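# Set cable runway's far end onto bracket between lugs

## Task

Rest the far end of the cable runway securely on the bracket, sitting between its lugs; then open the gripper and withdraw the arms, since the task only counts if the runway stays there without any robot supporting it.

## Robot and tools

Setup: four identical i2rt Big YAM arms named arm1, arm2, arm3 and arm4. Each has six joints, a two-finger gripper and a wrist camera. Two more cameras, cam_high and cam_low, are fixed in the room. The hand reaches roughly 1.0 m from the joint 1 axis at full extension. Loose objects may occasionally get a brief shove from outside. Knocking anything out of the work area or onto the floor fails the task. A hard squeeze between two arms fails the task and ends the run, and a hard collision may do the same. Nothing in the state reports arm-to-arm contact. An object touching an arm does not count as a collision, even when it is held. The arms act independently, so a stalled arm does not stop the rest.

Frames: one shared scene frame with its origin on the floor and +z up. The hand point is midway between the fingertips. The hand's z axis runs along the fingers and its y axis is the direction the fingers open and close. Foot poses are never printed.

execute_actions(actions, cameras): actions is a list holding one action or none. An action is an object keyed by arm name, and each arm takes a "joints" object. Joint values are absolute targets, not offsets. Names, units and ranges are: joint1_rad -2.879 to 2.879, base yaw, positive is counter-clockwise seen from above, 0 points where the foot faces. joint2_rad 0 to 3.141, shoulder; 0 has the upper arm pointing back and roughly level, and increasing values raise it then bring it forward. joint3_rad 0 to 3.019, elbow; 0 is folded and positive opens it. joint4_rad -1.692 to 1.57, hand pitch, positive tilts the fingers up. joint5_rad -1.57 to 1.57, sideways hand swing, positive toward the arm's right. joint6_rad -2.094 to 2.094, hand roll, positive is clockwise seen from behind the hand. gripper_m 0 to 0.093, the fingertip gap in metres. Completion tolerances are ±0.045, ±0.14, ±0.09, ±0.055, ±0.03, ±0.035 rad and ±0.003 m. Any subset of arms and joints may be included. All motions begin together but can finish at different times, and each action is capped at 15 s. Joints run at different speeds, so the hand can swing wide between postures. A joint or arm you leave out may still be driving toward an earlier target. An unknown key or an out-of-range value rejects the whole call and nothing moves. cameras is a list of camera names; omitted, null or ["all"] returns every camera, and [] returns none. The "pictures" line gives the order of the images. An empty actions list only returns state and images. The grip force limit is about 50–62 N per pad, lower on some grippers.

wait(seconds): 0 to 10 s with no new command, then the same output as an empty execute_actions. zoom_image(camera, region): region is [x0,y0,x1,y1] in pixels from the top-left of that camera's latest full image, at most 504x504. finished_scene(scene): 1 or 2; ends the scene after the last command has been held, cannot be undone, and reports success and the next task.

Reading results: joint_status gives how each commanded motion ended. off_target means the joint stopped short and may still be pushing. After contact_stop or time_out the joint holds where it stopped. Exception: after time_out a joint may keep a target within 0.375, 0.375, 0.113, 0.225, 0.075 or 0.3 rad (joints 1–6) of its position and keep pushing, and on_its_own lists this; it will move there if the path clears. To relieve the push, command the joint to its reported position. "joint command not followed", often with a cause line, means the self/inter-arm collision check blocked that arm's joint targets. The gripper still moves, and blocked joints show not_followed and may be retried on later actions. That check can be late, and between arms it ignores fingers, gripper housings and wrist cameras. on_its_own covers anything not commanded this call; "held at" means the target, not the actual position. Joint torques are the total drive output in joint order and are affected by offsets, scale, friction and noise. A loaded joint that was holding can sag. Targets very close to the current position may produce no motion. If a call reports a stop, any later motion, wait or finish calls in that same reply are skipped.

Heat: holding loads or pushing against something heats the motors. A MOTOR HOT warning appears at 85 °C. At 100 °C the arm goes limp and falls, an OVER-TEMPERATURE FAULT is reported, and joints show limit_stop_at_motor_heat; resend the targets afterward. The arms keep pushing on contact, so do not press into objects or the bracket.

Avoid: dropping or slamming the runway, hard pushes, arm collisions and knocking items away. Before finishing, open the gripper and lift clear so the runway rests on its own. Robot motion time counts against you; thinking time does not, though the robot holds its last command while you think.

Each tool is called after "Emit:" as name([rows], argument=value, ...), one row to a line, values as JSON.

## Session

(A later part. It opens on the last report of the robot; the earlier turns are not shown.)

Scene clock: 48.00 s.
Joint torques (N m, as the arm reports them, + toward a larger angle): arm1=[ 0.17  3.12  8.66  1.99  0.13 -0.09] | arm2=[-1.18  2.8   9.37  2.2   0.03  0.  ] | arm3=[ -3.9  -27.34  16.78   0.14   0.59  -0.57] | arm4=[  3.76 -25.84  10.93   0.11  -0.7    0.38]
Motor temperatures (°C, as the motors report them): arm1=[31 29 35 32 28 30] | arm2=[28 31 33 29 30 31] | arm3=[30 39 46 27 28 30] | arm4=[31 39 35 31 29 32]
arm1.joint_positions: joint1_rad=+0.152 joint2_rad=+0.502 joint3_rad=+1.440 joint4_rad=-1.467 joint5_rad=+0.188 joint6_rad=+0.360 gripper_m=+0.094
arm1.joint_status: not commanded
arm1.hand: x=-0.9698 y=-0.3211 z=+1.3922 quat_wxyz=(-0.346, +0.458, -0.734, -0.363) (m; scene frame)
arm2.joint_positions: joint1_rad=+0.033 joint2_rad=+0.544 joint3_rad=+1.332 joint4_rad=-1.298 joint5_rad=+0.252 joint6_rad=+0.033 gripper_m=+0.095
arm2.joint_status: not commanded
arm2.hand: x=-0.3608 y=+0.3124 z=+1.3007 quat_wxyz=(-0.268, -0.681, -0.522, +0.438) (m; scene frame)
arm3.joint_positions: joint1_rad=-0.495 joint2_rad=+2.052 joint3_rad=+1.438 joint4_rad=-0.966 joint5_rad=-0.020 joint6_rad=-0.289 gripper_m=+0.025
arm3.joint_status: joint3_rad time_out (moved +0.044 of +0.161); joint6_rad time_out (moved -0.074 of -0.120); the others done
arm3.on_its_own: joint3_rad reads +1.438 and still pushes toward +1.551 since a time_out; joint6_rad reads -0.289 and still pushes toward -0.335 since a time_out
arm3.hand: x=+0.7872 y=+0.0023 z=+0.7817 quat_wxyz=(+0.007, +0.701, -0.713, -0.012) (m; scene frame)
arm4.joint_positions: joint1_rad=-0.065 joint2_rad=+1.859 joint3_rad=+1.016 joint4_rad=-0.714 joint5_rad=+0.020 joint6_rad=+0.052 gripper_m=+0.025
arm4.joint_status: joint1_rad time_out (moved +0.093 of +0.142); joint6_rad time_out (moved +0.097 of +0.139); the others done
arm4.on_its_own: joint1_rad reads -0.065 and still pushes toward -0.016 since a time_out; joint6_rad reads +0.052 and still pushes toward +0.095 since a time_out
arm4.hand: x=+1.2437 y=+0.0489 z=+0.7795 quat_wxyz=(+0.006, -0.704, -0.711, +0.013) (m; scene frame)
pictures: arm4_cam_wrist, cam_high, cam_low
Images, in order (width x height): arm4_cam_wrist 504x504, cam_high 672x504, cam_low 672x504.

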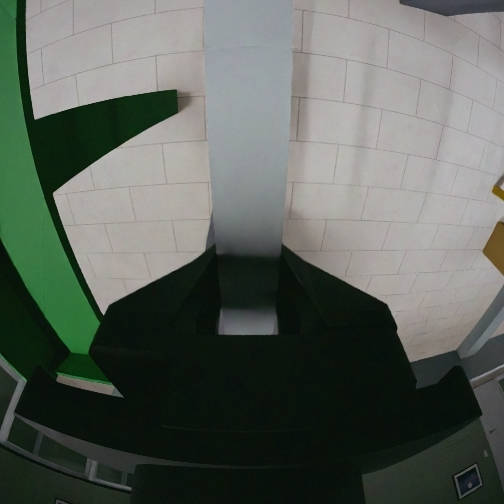

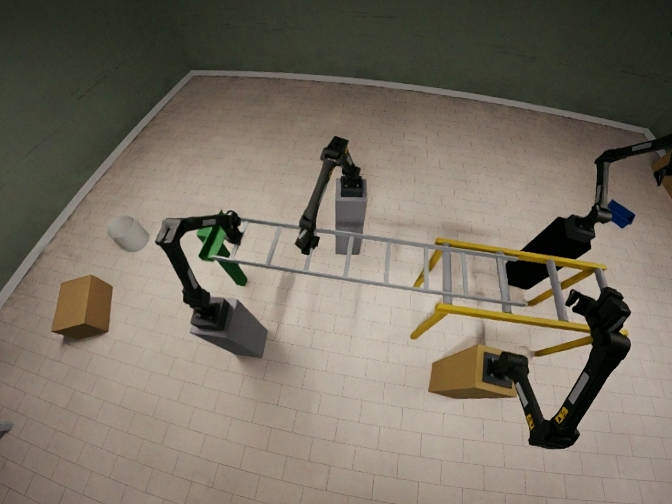

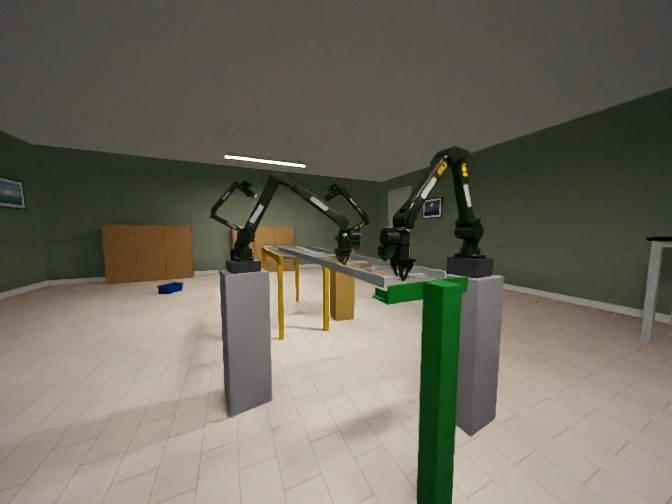

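Emit:
execute_actions([
  {"arm3":{"joints":{"joint1_rad":-0.47,"joint2_rad":1.91,"joint3_rad":1.42,"joint4_rad":-0.925,"joint6_rad":-0.26}},"arm4":{"joints":{"joint1_rad":-0.1,"joint2_rad":1.75,"joint3_rad":1.175,"joint4_rad":-0.78,"joint6_rad":0.022}}},
], cameras=["cam_high","cam_low","arm4_cam_wrist"])

Emit:
zoom_image(camera="cam_low", region=[330, 235, 490, 315])

Emit:
zoom_image(camera="cam_high", region=[170, 180, 290, 270])

Scene clock: 53.30 s.
Joint torques (N m, as the arm reports them, + toward a larger angle): arm1=[ 0.16  3.14  8.66  1.98  0.13 -0.09] | arm2=[-1.09  2.69  9.35  2.19  0.03 -0.01] | arm3=[  1.12 -28.93  10.69   0.71   0.16  -0.09] | arm4=[ -1.   -23.96  17.63  -0.26   0.09  -0.08]
Motor temperatures (°C, as the motors report them): arm1=[31 29 35 32 28 30] | arm2=[28 31 33 29 30 31] | arm3=[30 40 46 27 29 30] | arm4=[31 39 36 31 29 32]
arm1.joint_positions: joint1_rad=+0.152 joint2_rad=+0.502 joint3_rad=+1.440 joint4_rad=-1.467 joint5_rad=+0.188 joint6_rad=+0.360 gripper_m=+0.094
arm1.joint_status: not commanded
arm1.hand: x=-0.9698 y=-0.3211 z=+1.3922 quat_wxyz=(-0.346, +0.458, -0.734, -0.363) (m; scene frame)
arm2.joint_positions: joint1_rad=+0.033 joint2_rad=+0.544 joint3_rad=+1.332 joint4_rad=-1.298 joint5_rad=+0.252 joint6_rad=+0.033 gripper_m=+0.095
arm2.joint_status: not commanded
arm2.hand: x=-0.3608 y=+0.3124 z=+1.3007 quat_wxyz=(-0.268, -0.681, -0.522, +0.438) (m; scene frame)
arm3.joint_positions: joint1_rad=-0.482 joint2_rad=+2.011 joint3_rad=+1.389 joint4_rad=-0.933 joint5_rad=-0.006 joint6_rad=-0.269 gripper_m=+0.025
arm3.joint_status: all done
arm3.hand: x=+0.7804 y=-0.0046 z=+0.7882 quat_wxyz=(-0.007, +0.699, -0.715, -0.012) (m; scene frame)
arm4.joint_positions: joint1_rad=-0.088 joint2_rad=+1.860 joint3_rad=+1.060 joint4_rad=-0.766 joint5_rad=-0.001 joint6_rad=+0.033 gripper_m=+0.025
arm4.joint_status: joint3_rad time_out (moved +0.043 of +0.159); the others done
arm4.on_its_own: joint3_rad reads +1.060 and still pushes toward +1.172 since a time_out
arm4.hand: x=+1.2375 y=+0.0385 z=+0.7906 quat_wxyz=(+0.002, -0.705, -0.709, +0.003) (m; scene frame)
pictures: arm4_cam_wrist, cam_high, cam_low
Images, in order (width x height): arm4_cam_wrist 504x504, cam_high 672x504, cam_low 672x504.

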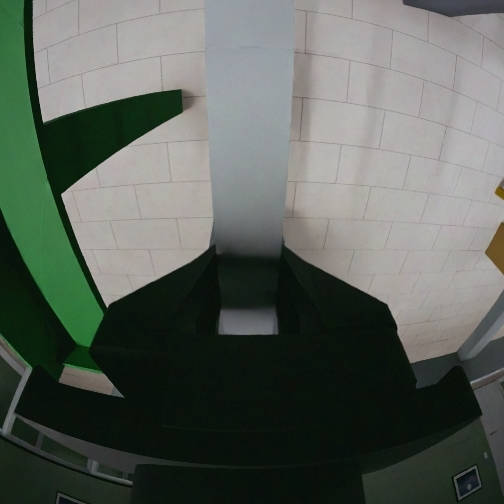

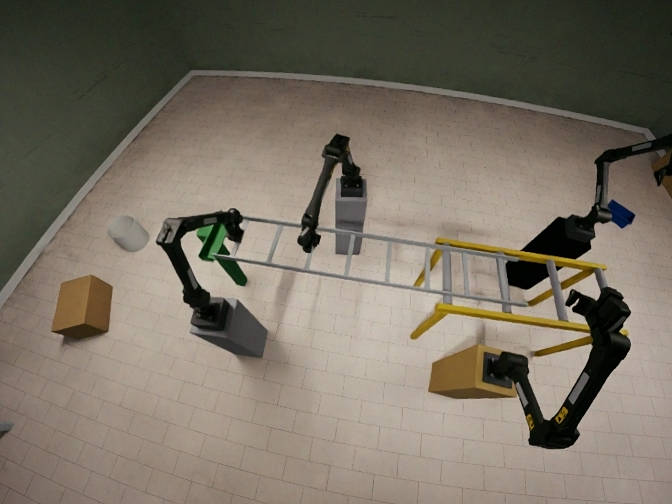

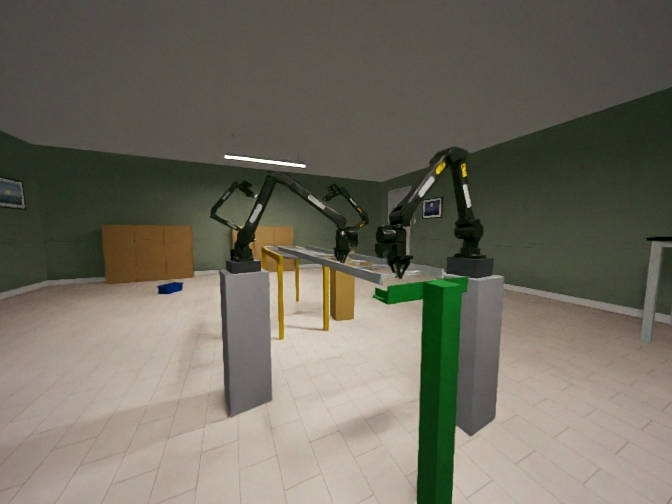

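Region (330, 235, 490, 315) of cam_low's 672x504 image, scaled by 3.150, with more detail than that image has.

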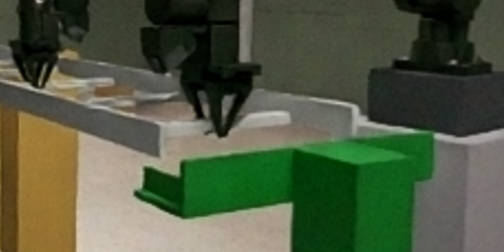

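Region (170, 180, 290, 270) of cam_high's 672x504 image, scaled by 4.200, with more detail than that image has; it fills the top 378 rows of this view, and the rest is white.

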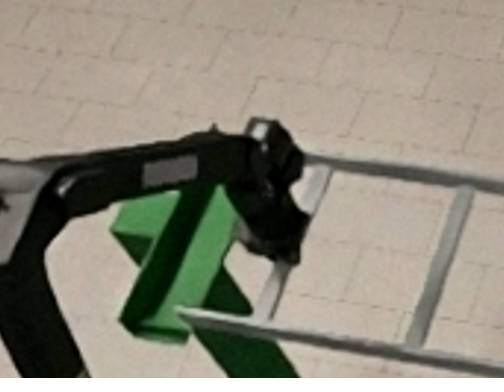

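Emit:
execute_actions([
  {"arm3":{"joints":{"joint1_rad":-0.555,"joint2_rad":1.93,"joint3_rad":1.475,"joint4_rad":-0.96,"joint6_rad":-0.35}},"arm4":{"joints":{"joint1_rad":0.002,"joint2_rad":1.765,"joint3_rad":1.195,"joint4_rad":-0.75,"joint6_rad":0.125}}},
], cameras=["cam_high","cam_low","arm4_cam_wrist"])

Emit:
zoom_image(camera="cam_low", region=[330, 235, 490, 315])

Emit:
zoom_image(camera="cam_high", region=[170, 180, 290, 270])

Scene clock: 59.47 s.
Joint torques (N m, as the arm reports them, + toward a larger angle): arm1=[ 0.19  3.15  8.67  1.98  0.13 -0.09] | arm2=[-1.17  2.88  9.36  2.19  0.03 -0.01] | arm3=[ -0.49 -26.81  14.14  -0.34   0.12  -0.27] | arm4=[  0.28 -24.14  16.85   0.45   0.04  -0.02]
Motor temperatures (°C, as the motors report them): arm1=[31 29 35 32 28 30] | arm2=[28 31 33 29 30 31] | arm3=[30 40 46 27 29 30] | arm4=[31 39 38 31 29 32]
arm1.joint_positions: joint1_rad=+0.152 joint2_rad=+0.502 joint3_rad=+1.440 joint4_rad=-1.467 joint5_rad=+0.188 joint6_rad=+0.360 gripper_m=+0.094
arm1.joint_status: not commanded
arm1.hand: x=-0.9698 y=-0.3211 z=+1.3922 quat_wxyz=(-0.346, +0.458, -0.734, -0.363) (m; scene frame)
arm2.joint_positions: joint1_rad=+0.033 joint2_rad=+0.544 joint3_rad=+1.332 joint4_rad=-1.298 joint5_rad=+0.252 joint6_rad=+0.033 gripper_m=+0.095
arm2.joint_status: not commanded
arm2.hand: x=-0.3608 y=+0.3124 z=+1.3007 quat_wxyz=(-0.268, -0.681, -0.522, +0.438) (m; scene frame)
arm3.joint_positions: joint1_rad=-0.560 joint2_rad=+2.011 joint3_rad=+1.397 joint4_rad=-0.941 joint5_rad=-0.005 joint6_rad=-0.337 gripper_m=+0.025
arm3.joint_status: all done
arm3.hand: x=+0.8222 y=-0.0168 z=+0.7906 quat_wxyz=(-0.007, +0.695, -0.719, -0.011) (m; scene frame)
arm4.joint_positions: joint1_rad=+0.000 joint2_rad=+1.872 joint3_rad=+1.093 joint4_rad=-0.751 joint5_rad=+0.001 joint6_rad=+0.129 gripper_m=+0.025
arm4.joint_status: joint3_rad time_out (moved +0.034 of +0.135); the others done
arm4.on_its_own: joint3_rad reads +1.093 and still pushes toward +1.195 since a time_out
arm4.hand: x=+1.2799 y=+0.0231 z=+0.7941 quat_wxyz=(-0.012, -0.708, -0.706, +0.014) (m; scene frame)
pictures: arm4_cam_wrist, cam_high, cam_low
Images, in order (width x height): arm4_cam_wrist 504x504, cam_high 672x504, cam_low 672x504.

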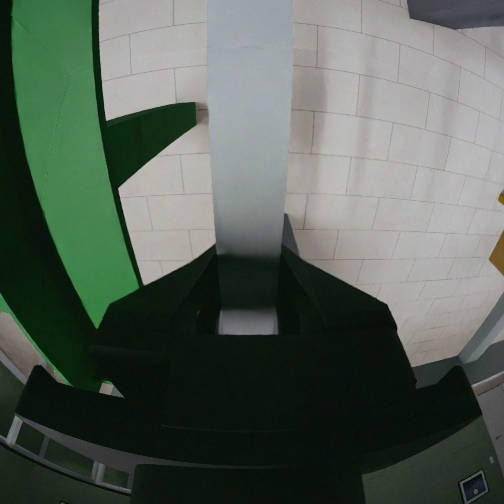

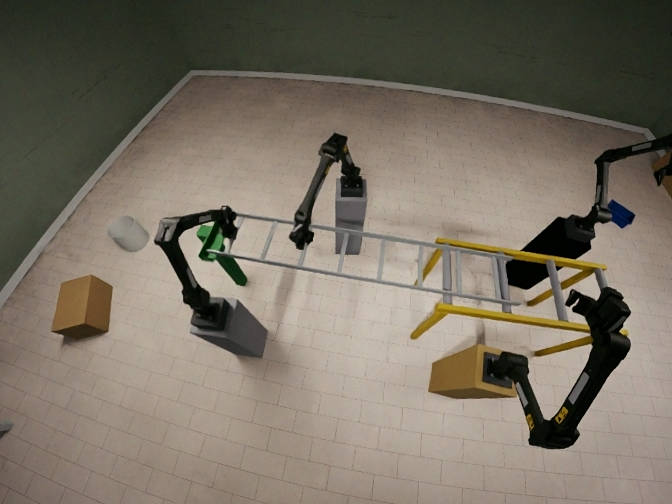

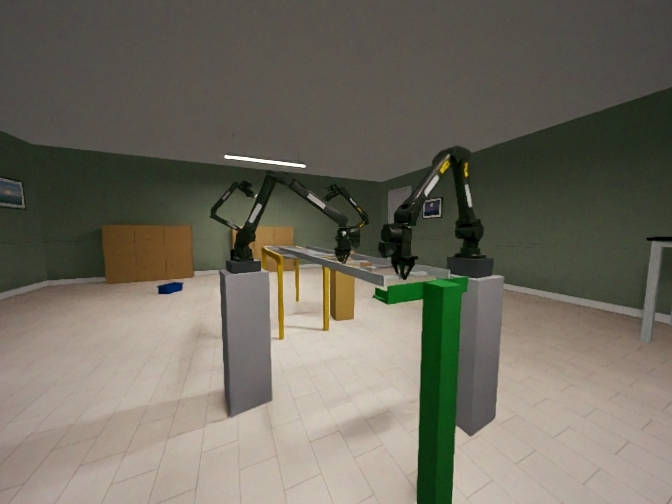

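Region (330, 235, 490, 315) of cam_low's 672x504 image, scaled by 3.150, with more detail than that image has.

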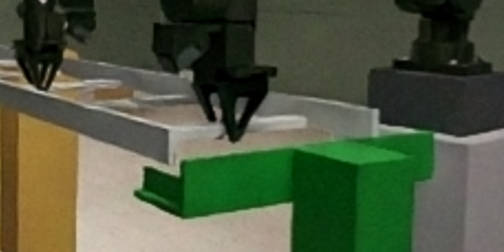

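Region (170, 180, 290, 270) of cam_high's 672x504 image, scaled by 4.200, with more detail than that image has; it fills the top 378 rows of this view, and the rest is white.

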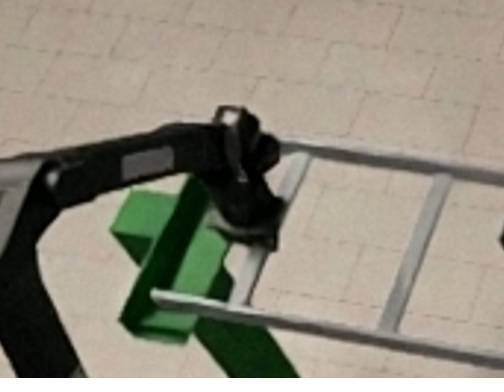

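Emit:
execute_actions([
  {"arm3":{"joints":{"joint1_rad":-0.615,"joint2_rad":2.0,"joint3_rad":1.585,"joint4_rad":-0.99,"joint6_rad":-0.415}},"arm4":{"joints":{"joint1_rad":0.09,"joint3_rad":1.155,"joint4_rad":-0.778,"joint6_rad":0.21}}},
], cameras=["cam_high","cam_low","arm4_cam_wrist"])

Emit:
zoom_image(camera="cam_low", region=[330, 235, 490, 315])

Emit:
zoom_image(camera="cam_high", region=[170, 180, 290, 270])

Scene clock: 64.03 s.
Joint torques (N m, as the arm reports them, + toward a larger angle): arm1=[ 0.19  3.16  8.67  1.98  0.13 -0.09] | arm2=[-1.16  2.84  9.38  2.14  0.02  0.  ] | arm3=[  0.12 -27.6   15.8   -0.02   0.17  -0.21] | arm4=[  0.23 -25.02  13.02  -0.25  -0.04   0.  ]
Motor temperatures (°C, as the motors report them): arm1=[31 29 35 32 28 30] | arm2=[28 31 33 29 30 31] | arm3=[30 40 47 27 29 30] | arm4=[31 39 38 31 29 32]
arm1.joint_positions: joint1_rad=+0.152 joint2_rad=+0.502 joint3_rad=+1.440 joint4_rad=-1.467 joint5_rad=+0.188 joint6_rad=+0.360 gripper_m=+0.094
arm1.joint_status: not commanded
arm1.hand: x=-0.9698 y=-0.3211 z=+1.3922 quat_wxyz=(-0.346, +0.458, -0.734, -0.363) (m; scene frame)
arm2.joint_positions: joint1_rad=+0.033 joint2_rad=+0.544 joint3_rad=+1.332 joint4_rad=-1.298 joint5_rad=+0.252 joint6_rad=+0.033 gripper_m=+0.095
arm2.joint_status: not commanded
arm2.hand: x=-0.3608 y=+0.3124 z=+1.3007 quat_wxyz=(-0.268, -0.681, -0.522, +0.438) (m; scene frame)
arm3.joint_positions: joint1_rad=-0.622 joint2_rad=+2.070 joint3_rad=+1.488 joint4_rad=-0.978 joint5_rad=-0.006 joint6_rad=-0.404 gripper_m=+0.025
arm3.joint_status: joint3_rad time_out (moved +0.091 of +0.188); the others done
arm3.on_its_own: joint3_rad reads +1.488 and still pushes toward +1.585 since a time_out
arm3.hand: x=+0.8639 y=-0.0086 z=+0.7872 quat_wxyz=(-0.006, +0.697, -0.717, -0.010) (m; scene frame)
arm4.joint_positions: joint1_rad=+0.089 joint2_rad=+1.883 joint3_rad=+1.093 joint4_rad=-0.765 joint5_rad=+0.004 joint6_rad=+0.212 gripper_m=+0.025
arm4.joint_status: all done
arm4.hand: x=+1.3206 y=+0.0355 z=+0.7885 quat_wxyz=(-0.002, -0.706, -0.709, +0.007) (m; scene frame)
pictures: arm4_cam_wrist, cam_high, cam_low
Images, in order (width x height): arm4_cam_wrist 504x504, cam_high 672x504, cam_low 672x504.

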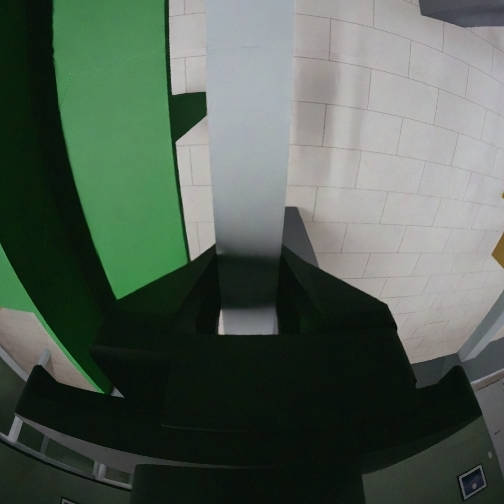

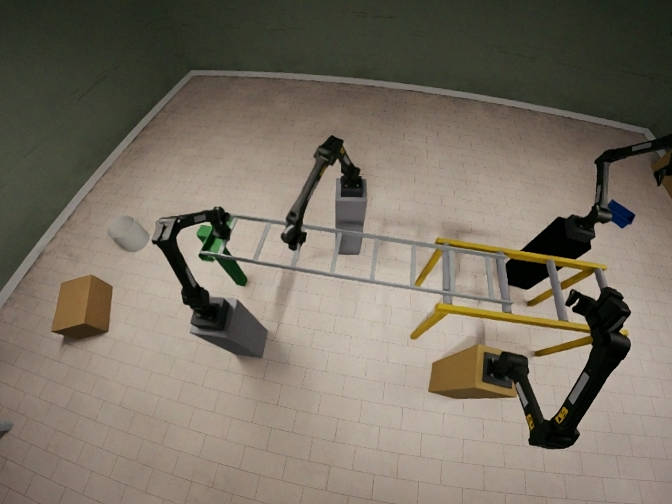

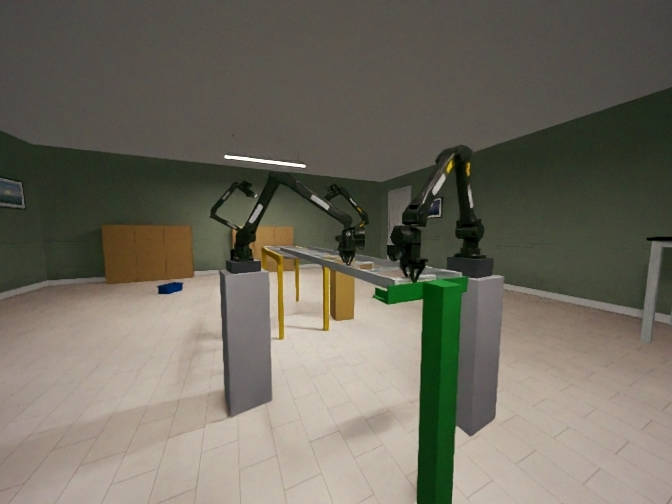

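Region (330, 235, 490, 315) of cam_low's 672x504 image, scaled by 3.150, with more detail than that image has.

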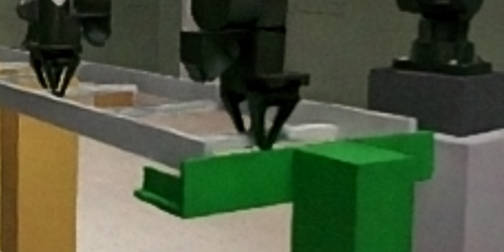

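Region (170, 180, 290, 270) of cam_high's 672x504 image, scaled by 4.200, with more detail than that image has; it fills the top 378 rows of this view, and the rest is white.

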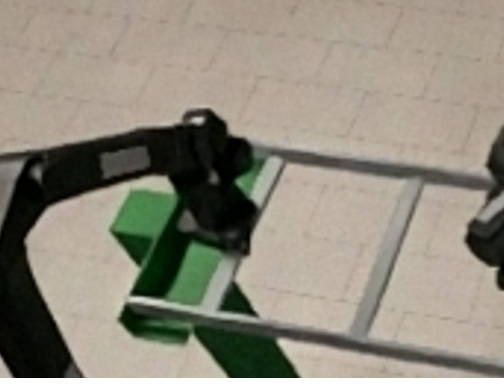

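Emit:
execute_actions([
  {"arm3":{"joints":{"joint2_rad":2.04,"joint3_rad":1.56}},"arm4":{"joints":{"joint2_rad":1.82,"joint4_rad":-0.75}}},
], cameras=["cam_high","cam_low","arm4_cam_wrist"])

Emit:
zoom_image(camera="cam_low", region=[330, 235, 490, 315])

Scene clock: 66.70 s.
Joint torques (N m, as the arm reports them, + toward a larger angle): arm1=[ 0.2   3.16  8.67  1.99  0.13 -0.09] | arm2=[-1.16  2.76  9.36  2.18  0.02 -0.01] | arm3=[  0.68 -25.31  13.67  -0.28   0.22  -0.26] | arm4=[  0.   -23.65  12.83  -0.13  -0.21  -0.01]
Motor temperatures (°C, as the motors report them): arm1=[31 29 35 32 28 30] | arm2=[28 31 33 29 30 31] | arm3=[30 41 47 27 29 30] | arm4=[31 39 38 31 29 32]
arm1.joint_positions: joint1_rad=+0.152 joint2_rad=+0.502 joint3_rad=+1.440 joint4_rad=-1.467 joint5_rad=+0.188 joint6_rad=+0.360 gripper_m=+0.094
arm1.joint_status: not commanded
arm1.hand: x=-0.9698 y=-0.3211 z=+1.3922 quat_wxyz=(-0.346, +0.458, -0.734, -0.363) (m; scene frame)
arm2.joint_positions: joint1_rad=+0.033 joint2_rad=+0.544 joint3_rad=+1.332 joint4_rad=-1.298 joint5_rad=+0.252 joint6_rad=+0.033 gripper_m=+0.095
arm2.joint_status: not commanded
arm2.hand: x=-0.3608 y=+0.3124 z=+1.3007 quat_wxyz=(-0.268, -0.681, -0.522, +0.438) (m; scene frame)
arm3.joint_positions: joint1_rad=-0.622 joint2_rad=+2.089 joint3_rad=+1.488 joint4_rad=-0.972 joint5_rad=-0.008 joint6_rad=-0.404 gripper_m=+0.025
arm3.joint_status: all done
arm3.hand: x=+0.8628 y=-0.0098 z=+0.7765 quat_wxyz=(+0.001, +0.697, -0.717, -0.009) (m; scene frame)
arm4.joint_positions: joint1_rad=+0.089 joint2_rad=+1.915 joint3_rad=+1.093 joint4_rad=-0.740 joint5_rad=+0.008 joint6_rad=+0.213 gripper_m=+0.025
arm4.joint_status: all done
arm4.hand: x=+1.3199 y=+0.0351 z=+0.7742 quat_wxyz=(+0.002, -0.706, -0.708, +0.007) (m; scene frame)
pictures: arm4_cam_wrist, cam_high, cam_low
Images, in order (width x height): arm4_cam_wrist 504x504, cam_high 672x504, cam_low 672x504.

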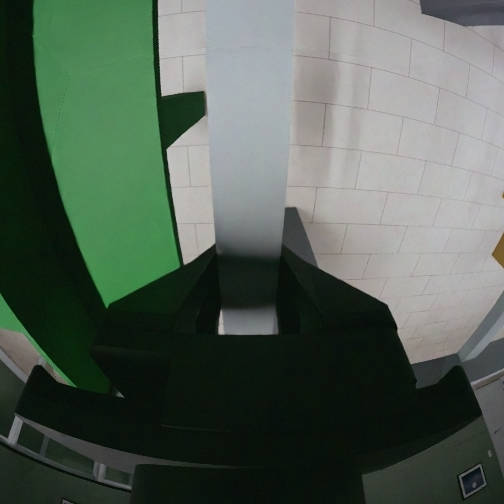

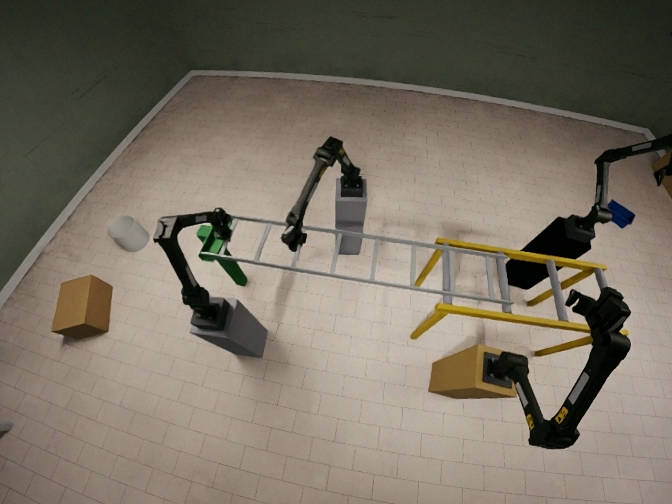

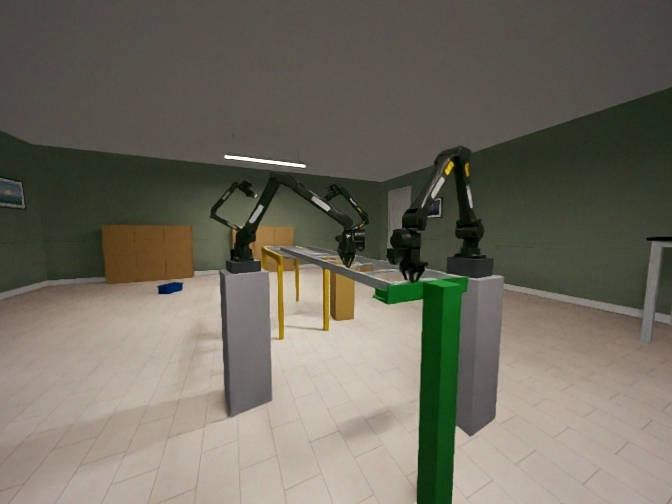

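Region (330, 235, 490, 315) of cam_low's 672x504 image, scaled by 3.150, with more detail than that image has.

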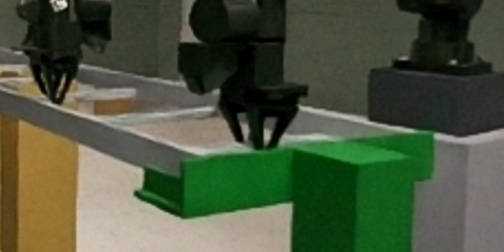

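Emit:
execute_actions([
  {"arm3":{"joints":{"joint2_rad":2.085,"joint3_rad":1.5}},"arm4":{"joints":{"joint2_rad":1.905,"joint3_rad":1.105}}},
], cameras=[])

Scene clock: 68.20 s.
Joint torques (N m, as the arm reports them, + toward a larger angle): arm1=[ 0.2   3.14  8.67  1.99  0.13 -0.09] | arm2=[-1.2   2.89  9.36  2.2   0.03 -0.01] | arm3=[  0.12 -23.08   8.96  -0.55   0.34  -0.28] | arm4=[ -0.16 -19.31   7.92  -0.61  -0.32   0.  ]
Motor temperatures (°C, as the motors report them): arm1=[31 29 35 32 28 30] | arm2=[28 31 33 29 30 31] | arm3=[30 41 47 27 29 30] | arm4=[31 39 38 31 29 32]
arm1.joint_positions: joint1_rad=+0.152 joint2_rad=+0.502 joint3_rad=+1.440 joint4_rad=-1.467 joint5_rad=+0.188 joint6_rad=+0.360 gripper_m=+0.094
arm1.joint_status: not commanded
arm1.hand: x=-0.9698 y=-0.3211 z=+1.3922 quat_wxyz=(-0.346, +0.458, -0.734, -0.363) (m; scene frame)
arm2.joint_positions: joint1_rad=+0.033 joint2_rad=+0.544 joint3_rad=+1.332 joint4_rad=-1.298 joint5_rad=+0.252 joint6_rad=+0.033 gripper_m=+0.095
arm2.joint_status: not commanded
arm2.hand: x=-0.3608 y=+0.3124 z=+1.3007 quat_wxyz=(-0.268, -0.681, -0.522, +0.438) (m; scene frame)
arm3.joint_positions: joint1_rad=-0.622 joint2_rad=+2.104 joint3_rad=+1.488 joint4_rad=-0.965 joint5_rad=-0.012 joint6_rad=-0.404 gripper_m=+0.025
arm3.joint_status: all done
arm3.hand: x=+0.8618 y=-0.0104 z=+0.7677 quat_wxyz=(+0.006, +0.697, -0.717, -0.009) (m; scene frame)
arm4.joint_positions: joint1_rad=+0.089 joint2_rad=+1.944 joint3_rad=+1.093 joint4_rad=-0.727 joint5_rad=+0.011 joint6_rad=+0.213 gripper_m=+0.025
arm4.joint_status: all done
arm4.hand: x=+1.3188 y=+0.0376 z=+0.7611 quat_wxyz=(+0.010, -0.706, -0.708, +0.004) (m; scene frame)
pictures: none
No camera images: the call's "cameras" was empty. Leave "cameras" out to get every camera's image.

Emit:
execute_actions([
  {"arm3":{"joints":{"joint1_rad":-0.645,"joint2_rad":2.12}},"arm4":{"joints":{"joint1_rad":0.115,"joint2_rad":1.96}}},
], cameras=["cam_low","arm4_cam_wrist","cam_high"])

Emit:
zoom_image(camera="cam_high", region=[170, 180, 290, 270])

Scene clock: 69.83 s.
Joint torques (N m, as the arm reports them, + toward a larger angle): arm1=[ 0.19  3.14  8.66  1.98  0.13 -0.09] | arm2=[-1.08  2.91  9.36  2.19  0.03  0.  ] | arm3=[ -2.19 -20.85   9.06  -0.61   0.39  -0.27] | arm4=[  2.19 -15.09   7.99  -0.65  -0.31   0.  ]
Motor temperatures (°C, as the motors report them): arm1=[31 29 35 32 28 30] | arm2=[28 31 33 29 30 31] | arm3=[30 40 47 27 29 30] | arm4=[31 39 37 31 29 32]
arm1.joint_positions: joint1_rad=+0.152 joint2_rad=+0.502 joint3_rad=+1.440 joint4_rad=-1.467 joint5_rad=+0.188 joint6_rad=+0.360 gripper_m=+0.094
arm1.joint_status: not commanded
arm1.hand: x=-0.9698 y=-0.3211 z=+1.3922 quat_wxyz=(-0.346, +0.458, -0.734, -0.363) (m; scene frame)
arm2.joint_positions: joint1_rad=+0.033 joint2_rad=+0.544 joint3_rad=+1.332 joint4_rad=-1.298 joint5_rad=+0.252 joint6_rad=+0.033 gripper_m=+0.095
arm2.joint_status: not commanded
arm2.hand: x=-0.3608 y=+0.3124 z=+1.3007 quat_wxyz=(-0.268, -0.681, -0.522, +0.438) (m; scene frame)
arm3.joint_positions: joint1_rad=-0.622 joint2_rad=+2.105 joint3_rad=+1.488 joint4_rad=-0.965 joint5_rad=-0.013 joint6_rad=-0.404 gripper_m=+0.025
arm3.joint_status: all done
arm3.hand: x=+0.8620 y=-0.0106 z=+0.7675 quat_wxyz=(+0.006, +0.697, -0.717, -0.009) (m; scene frame)
arm4.joint_positions: joint1_rad=+0.089 joint2_rad=+1.945 joint3_rad=+1.093 joint4_rad=-0.727 joint5_rad=+0.011 joint6_rad=+0.213 gripper_m=+0.025
arm4.joint_status: all done
arm4.hand: x=+1.3187 y=+0.0377 z=+0.7608 quat_wxyz=(+0.010, -0.706, -0.708, +0.004) (m; scene frame)
pictures: arm4_cam_wrist, cam_high, cam_low
Images, in order (width x height): arm4_cam_wrist 504x504, cam_high 672x504, cam_low 672x504.

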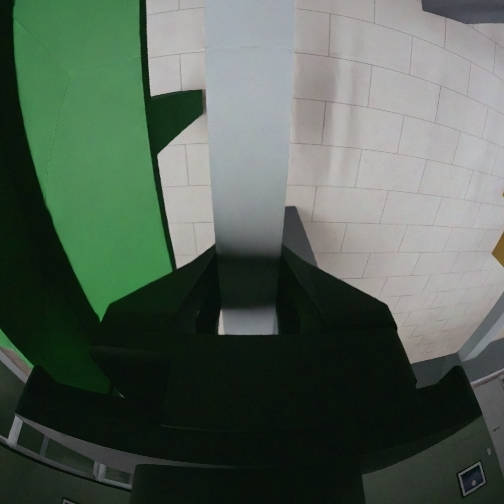

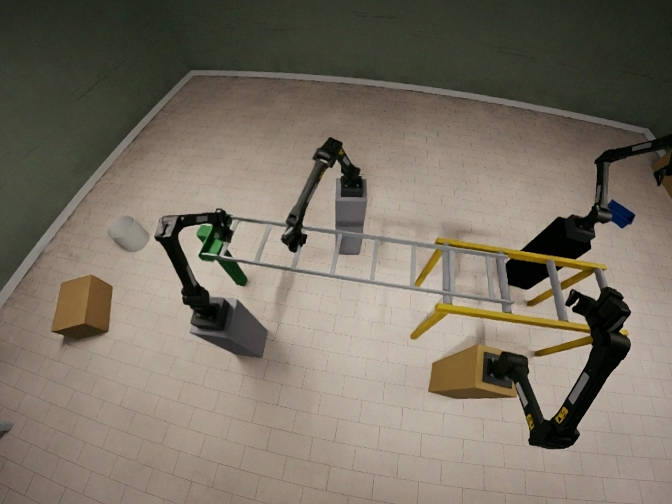

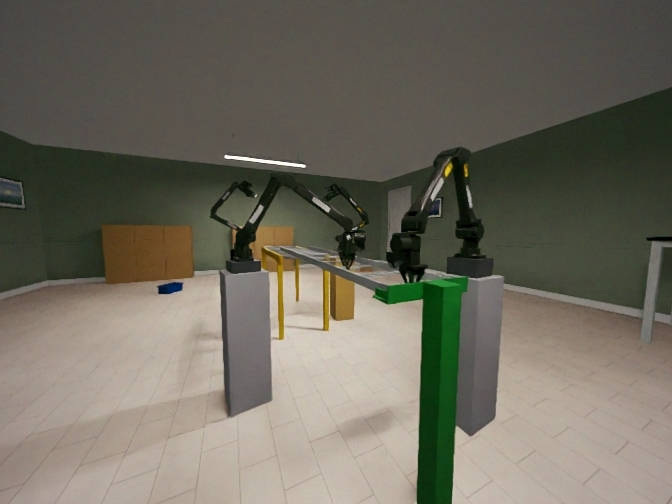

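Region (170, 180, 290, 270) of cam_high's 672x504 image, scaled by 4.200, with more detail than that image has; it fills the top 378 rows of this view, and the rest is white.

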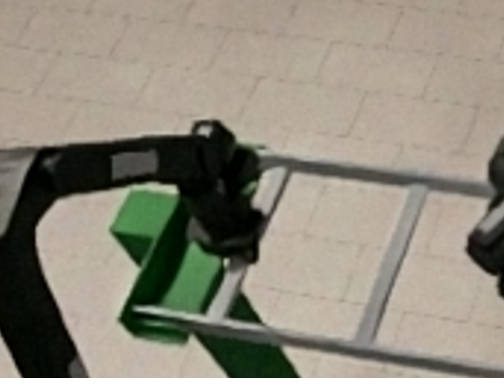

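Emit:
execute_actions([
  {"arm3":{"joints":{"joint1_rad":-0.622,"joint2_rad":2.1,"gripper_m":0.05}},"arm4":{"joints":{"joint1_rad":0.089,"joint2_rad":1.94,"gripper_m":0.045}}},
], cameras=[])

Emit:
execute_actions([
  {"arm3":{"joints":{"joint2_rad":1.3}},"arm4":{"joints":{"joint2_rad":1.15}}},
], cameras=["arm3_cam_wrist","arm4_cam_wrist","cam_high","cam_low"])

Scene clock: 71.97 s.
Joint torques (N m, as the arm reports them, + toward a larger angle): arm1=[ 0.2   3.17  8.66  1.99  0.13 -0.09] | arm2=[-1.25  2.85  9.38  2.19  0.02  0.  ] | arm3=[ -0.45 -21.6    8.94  -0.3    0.05  -0.21] | arm4=[ -0.06 -16.88   7.75  -0.09  -0.03   0.01]
Motor temperatures (°C, as the motors report them): arm1=[31 29 35 32 28 30] | arm2=[28 31 33 29 30 31] | arm3=[30 40 46 27 29 30] | arm4=[31 39 37 31 29 32]
arm1.joint_positions: joint1_rad=+0.152 joint2_rad=+0.502 joint3_rad=+1.440 joint4_rad=-1.467 joint5_rad=+0.188 joint6_rad=+0.360 gripper_m=+0.094
arm1.joint_status: not commanded
arm1.hand: x=-0.9698 y=-0.3211 z=+1.3922 quat_wxyz=(-0.346, +0.458, -0.734, -0.363) (m; scene frame)
arm2.joint_positions: joint1_rad=+0.033 joint2_rad=+0.544 joint3_rad=+1.332 joint4_rad=-1.298 joint5_rad=+0.252 joint6_rad=+0.033 gripper_m=+0.095
arm2.joint_status: not commanded
arm2.hand: x=-0.3608 y=+0.3124 z=+1.3007 quat_wxyz=(-0.268, -0.681, -0.522, +0.438) (m; scene frame)
arm3.joint_positions: joint1_rad=-0.622 joint2_rad=+2.104 joint3_rad=+1.488 joint4_rad=-0.980 joint5_rad=-0.002 joint6_rad=-0.404 gripper_m=+0.050
arm3.joint_status: all done
arm3.hand: x=+0.8622 y=-0.0144 z=+0.7681 quat_wxyz=(+0.010, +0.697, -0.717, -0.002) (m; scene frame)
arm4.joint_positions: joint1_rad=+0.089 joint2_rad=+1.945 joint3_rad=+1.093 joint4_rad=-0.740 joint5_rad=+0.003 joint6_rad=+0.213 gripper_m=+0.045
arm4.joint_status: all done
arm4.hand: x=+1.3193 y=+0.0411 z=+0.7608 quat_wxyz=(+0.013, -0.706, -0.708, -0.003) (m; scene frame)
pictures: none
No camera images: the call's "cameras" was empty. Leave "cameras" out to get every camera's image.

Scene clock: 73.60 s.
Joint torques (N m, as the arm reports them, + toward a larger angle): arm1=[ 0.21  3.15  8.66  1.98  0.13 -0.09] | arm2=[-1.2   2.75  9.36  2.17  0.03  0.01] | arm3=[ -1.11 -10.32  11.85   1.71   0.05  -0.23] | arm4=[ 0.12 -8.09 12.54  1.41 -0.03 -0.01]
Motor temperatures (°C, as the motors report them): arm1=[31 29 35 32 28 30] | arm2=[28 31 33 29 30 31] | arm3=[30 40 46 27 29 30] | arm4=[31 39 37 31 29 32]
arm1.joint_positions: joint1_rad=+0.152 joint2_rad=+0.502 joint3_rad=+1.440 joint4_rad=-1.467 joint5_rad=+0.188 joint6_rad=+0.360 gripper_m=+0.094
arm1.joint_status: not commanded
arm1.hand: x=-0.9698 y=-0.3211 z=+1.3922 quat_wxyz=(-0.346, +0.458, -0.734, -0.363) (m; scene frame)
arm2.joint_positions: joint1_rad=+0.033 joint2_rad=+0.544 joint3_rad=+1.332 joint4_rad=-1.298 joint5_rad=+0.252 joint6_rad=+0.033 gripper_m=+0.095
arm2.joint_status: not commanded
arm2.hand: x=-0.3608 y=+0.3124 z=+1.3007 quat_wxyz=(-0.268, -0.681, -0.522, +0.438) (m; scene frame)
arm3.joint_positions: joint1_rad=-0.622 joint2_rad=+1.290 joint3_rad=+1.488 joint4_rad=-0.982 joint5_rad=-0.002 joint6_rad=-0.404 gripper_m=+0.050
arm3.joint_status: all done
arm3.hand: x=+0.8447 y=-0.0619 z=+1.2265 quat_wxyz=(-0.359, +0.642, -0.662, -0.143) (m; scene frame)
arm4.joint_positions: joint1_rad=+0.089 joint2_rad=+1.139 joint3_rad=+1.093 joint4_rad=-0.743 joint5_rad=+0.003 joint6_rad=+0.213 gripper_m=+0.045
arm4.joint_status: all done
arm4.hand: x=+1.3243 y=+0.0300 z=+1.1464 quat_wxyz=(-0.316, -0.653, -0.656, +0.208) (m; scene frame)
pictures: arm3_cam_wrist, arm4_cam_wrist, cam_high, cam_low
Images, in order (width x height): arm3_cam_wrist 504x504, arm4_cam_wrist 504x504, cam_high 672x504, cam_low 672x504.

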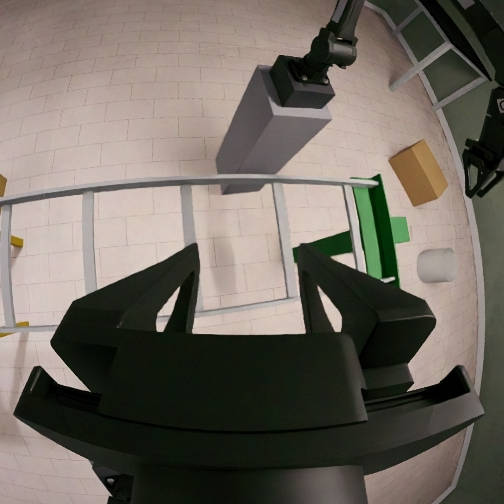

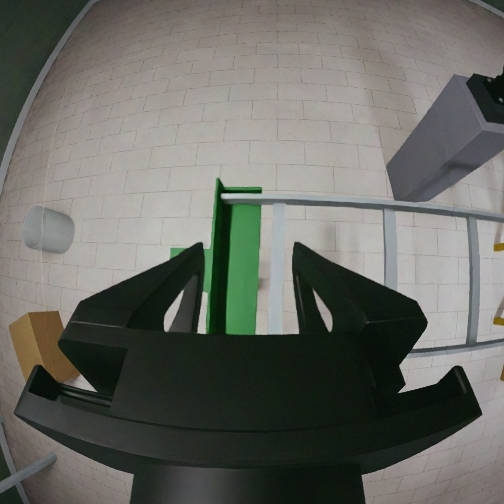

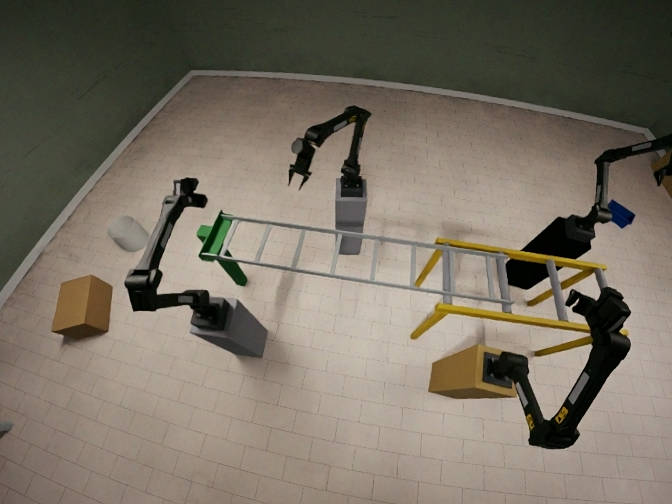

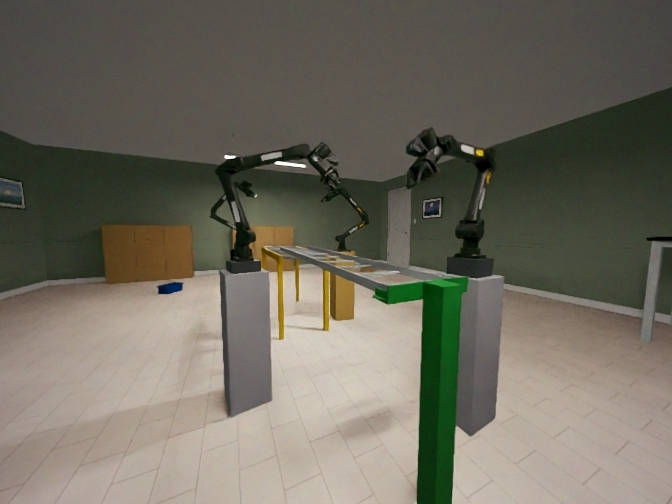

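Emit:
finished_scene(scene=2)

The scene is finished: the task was done.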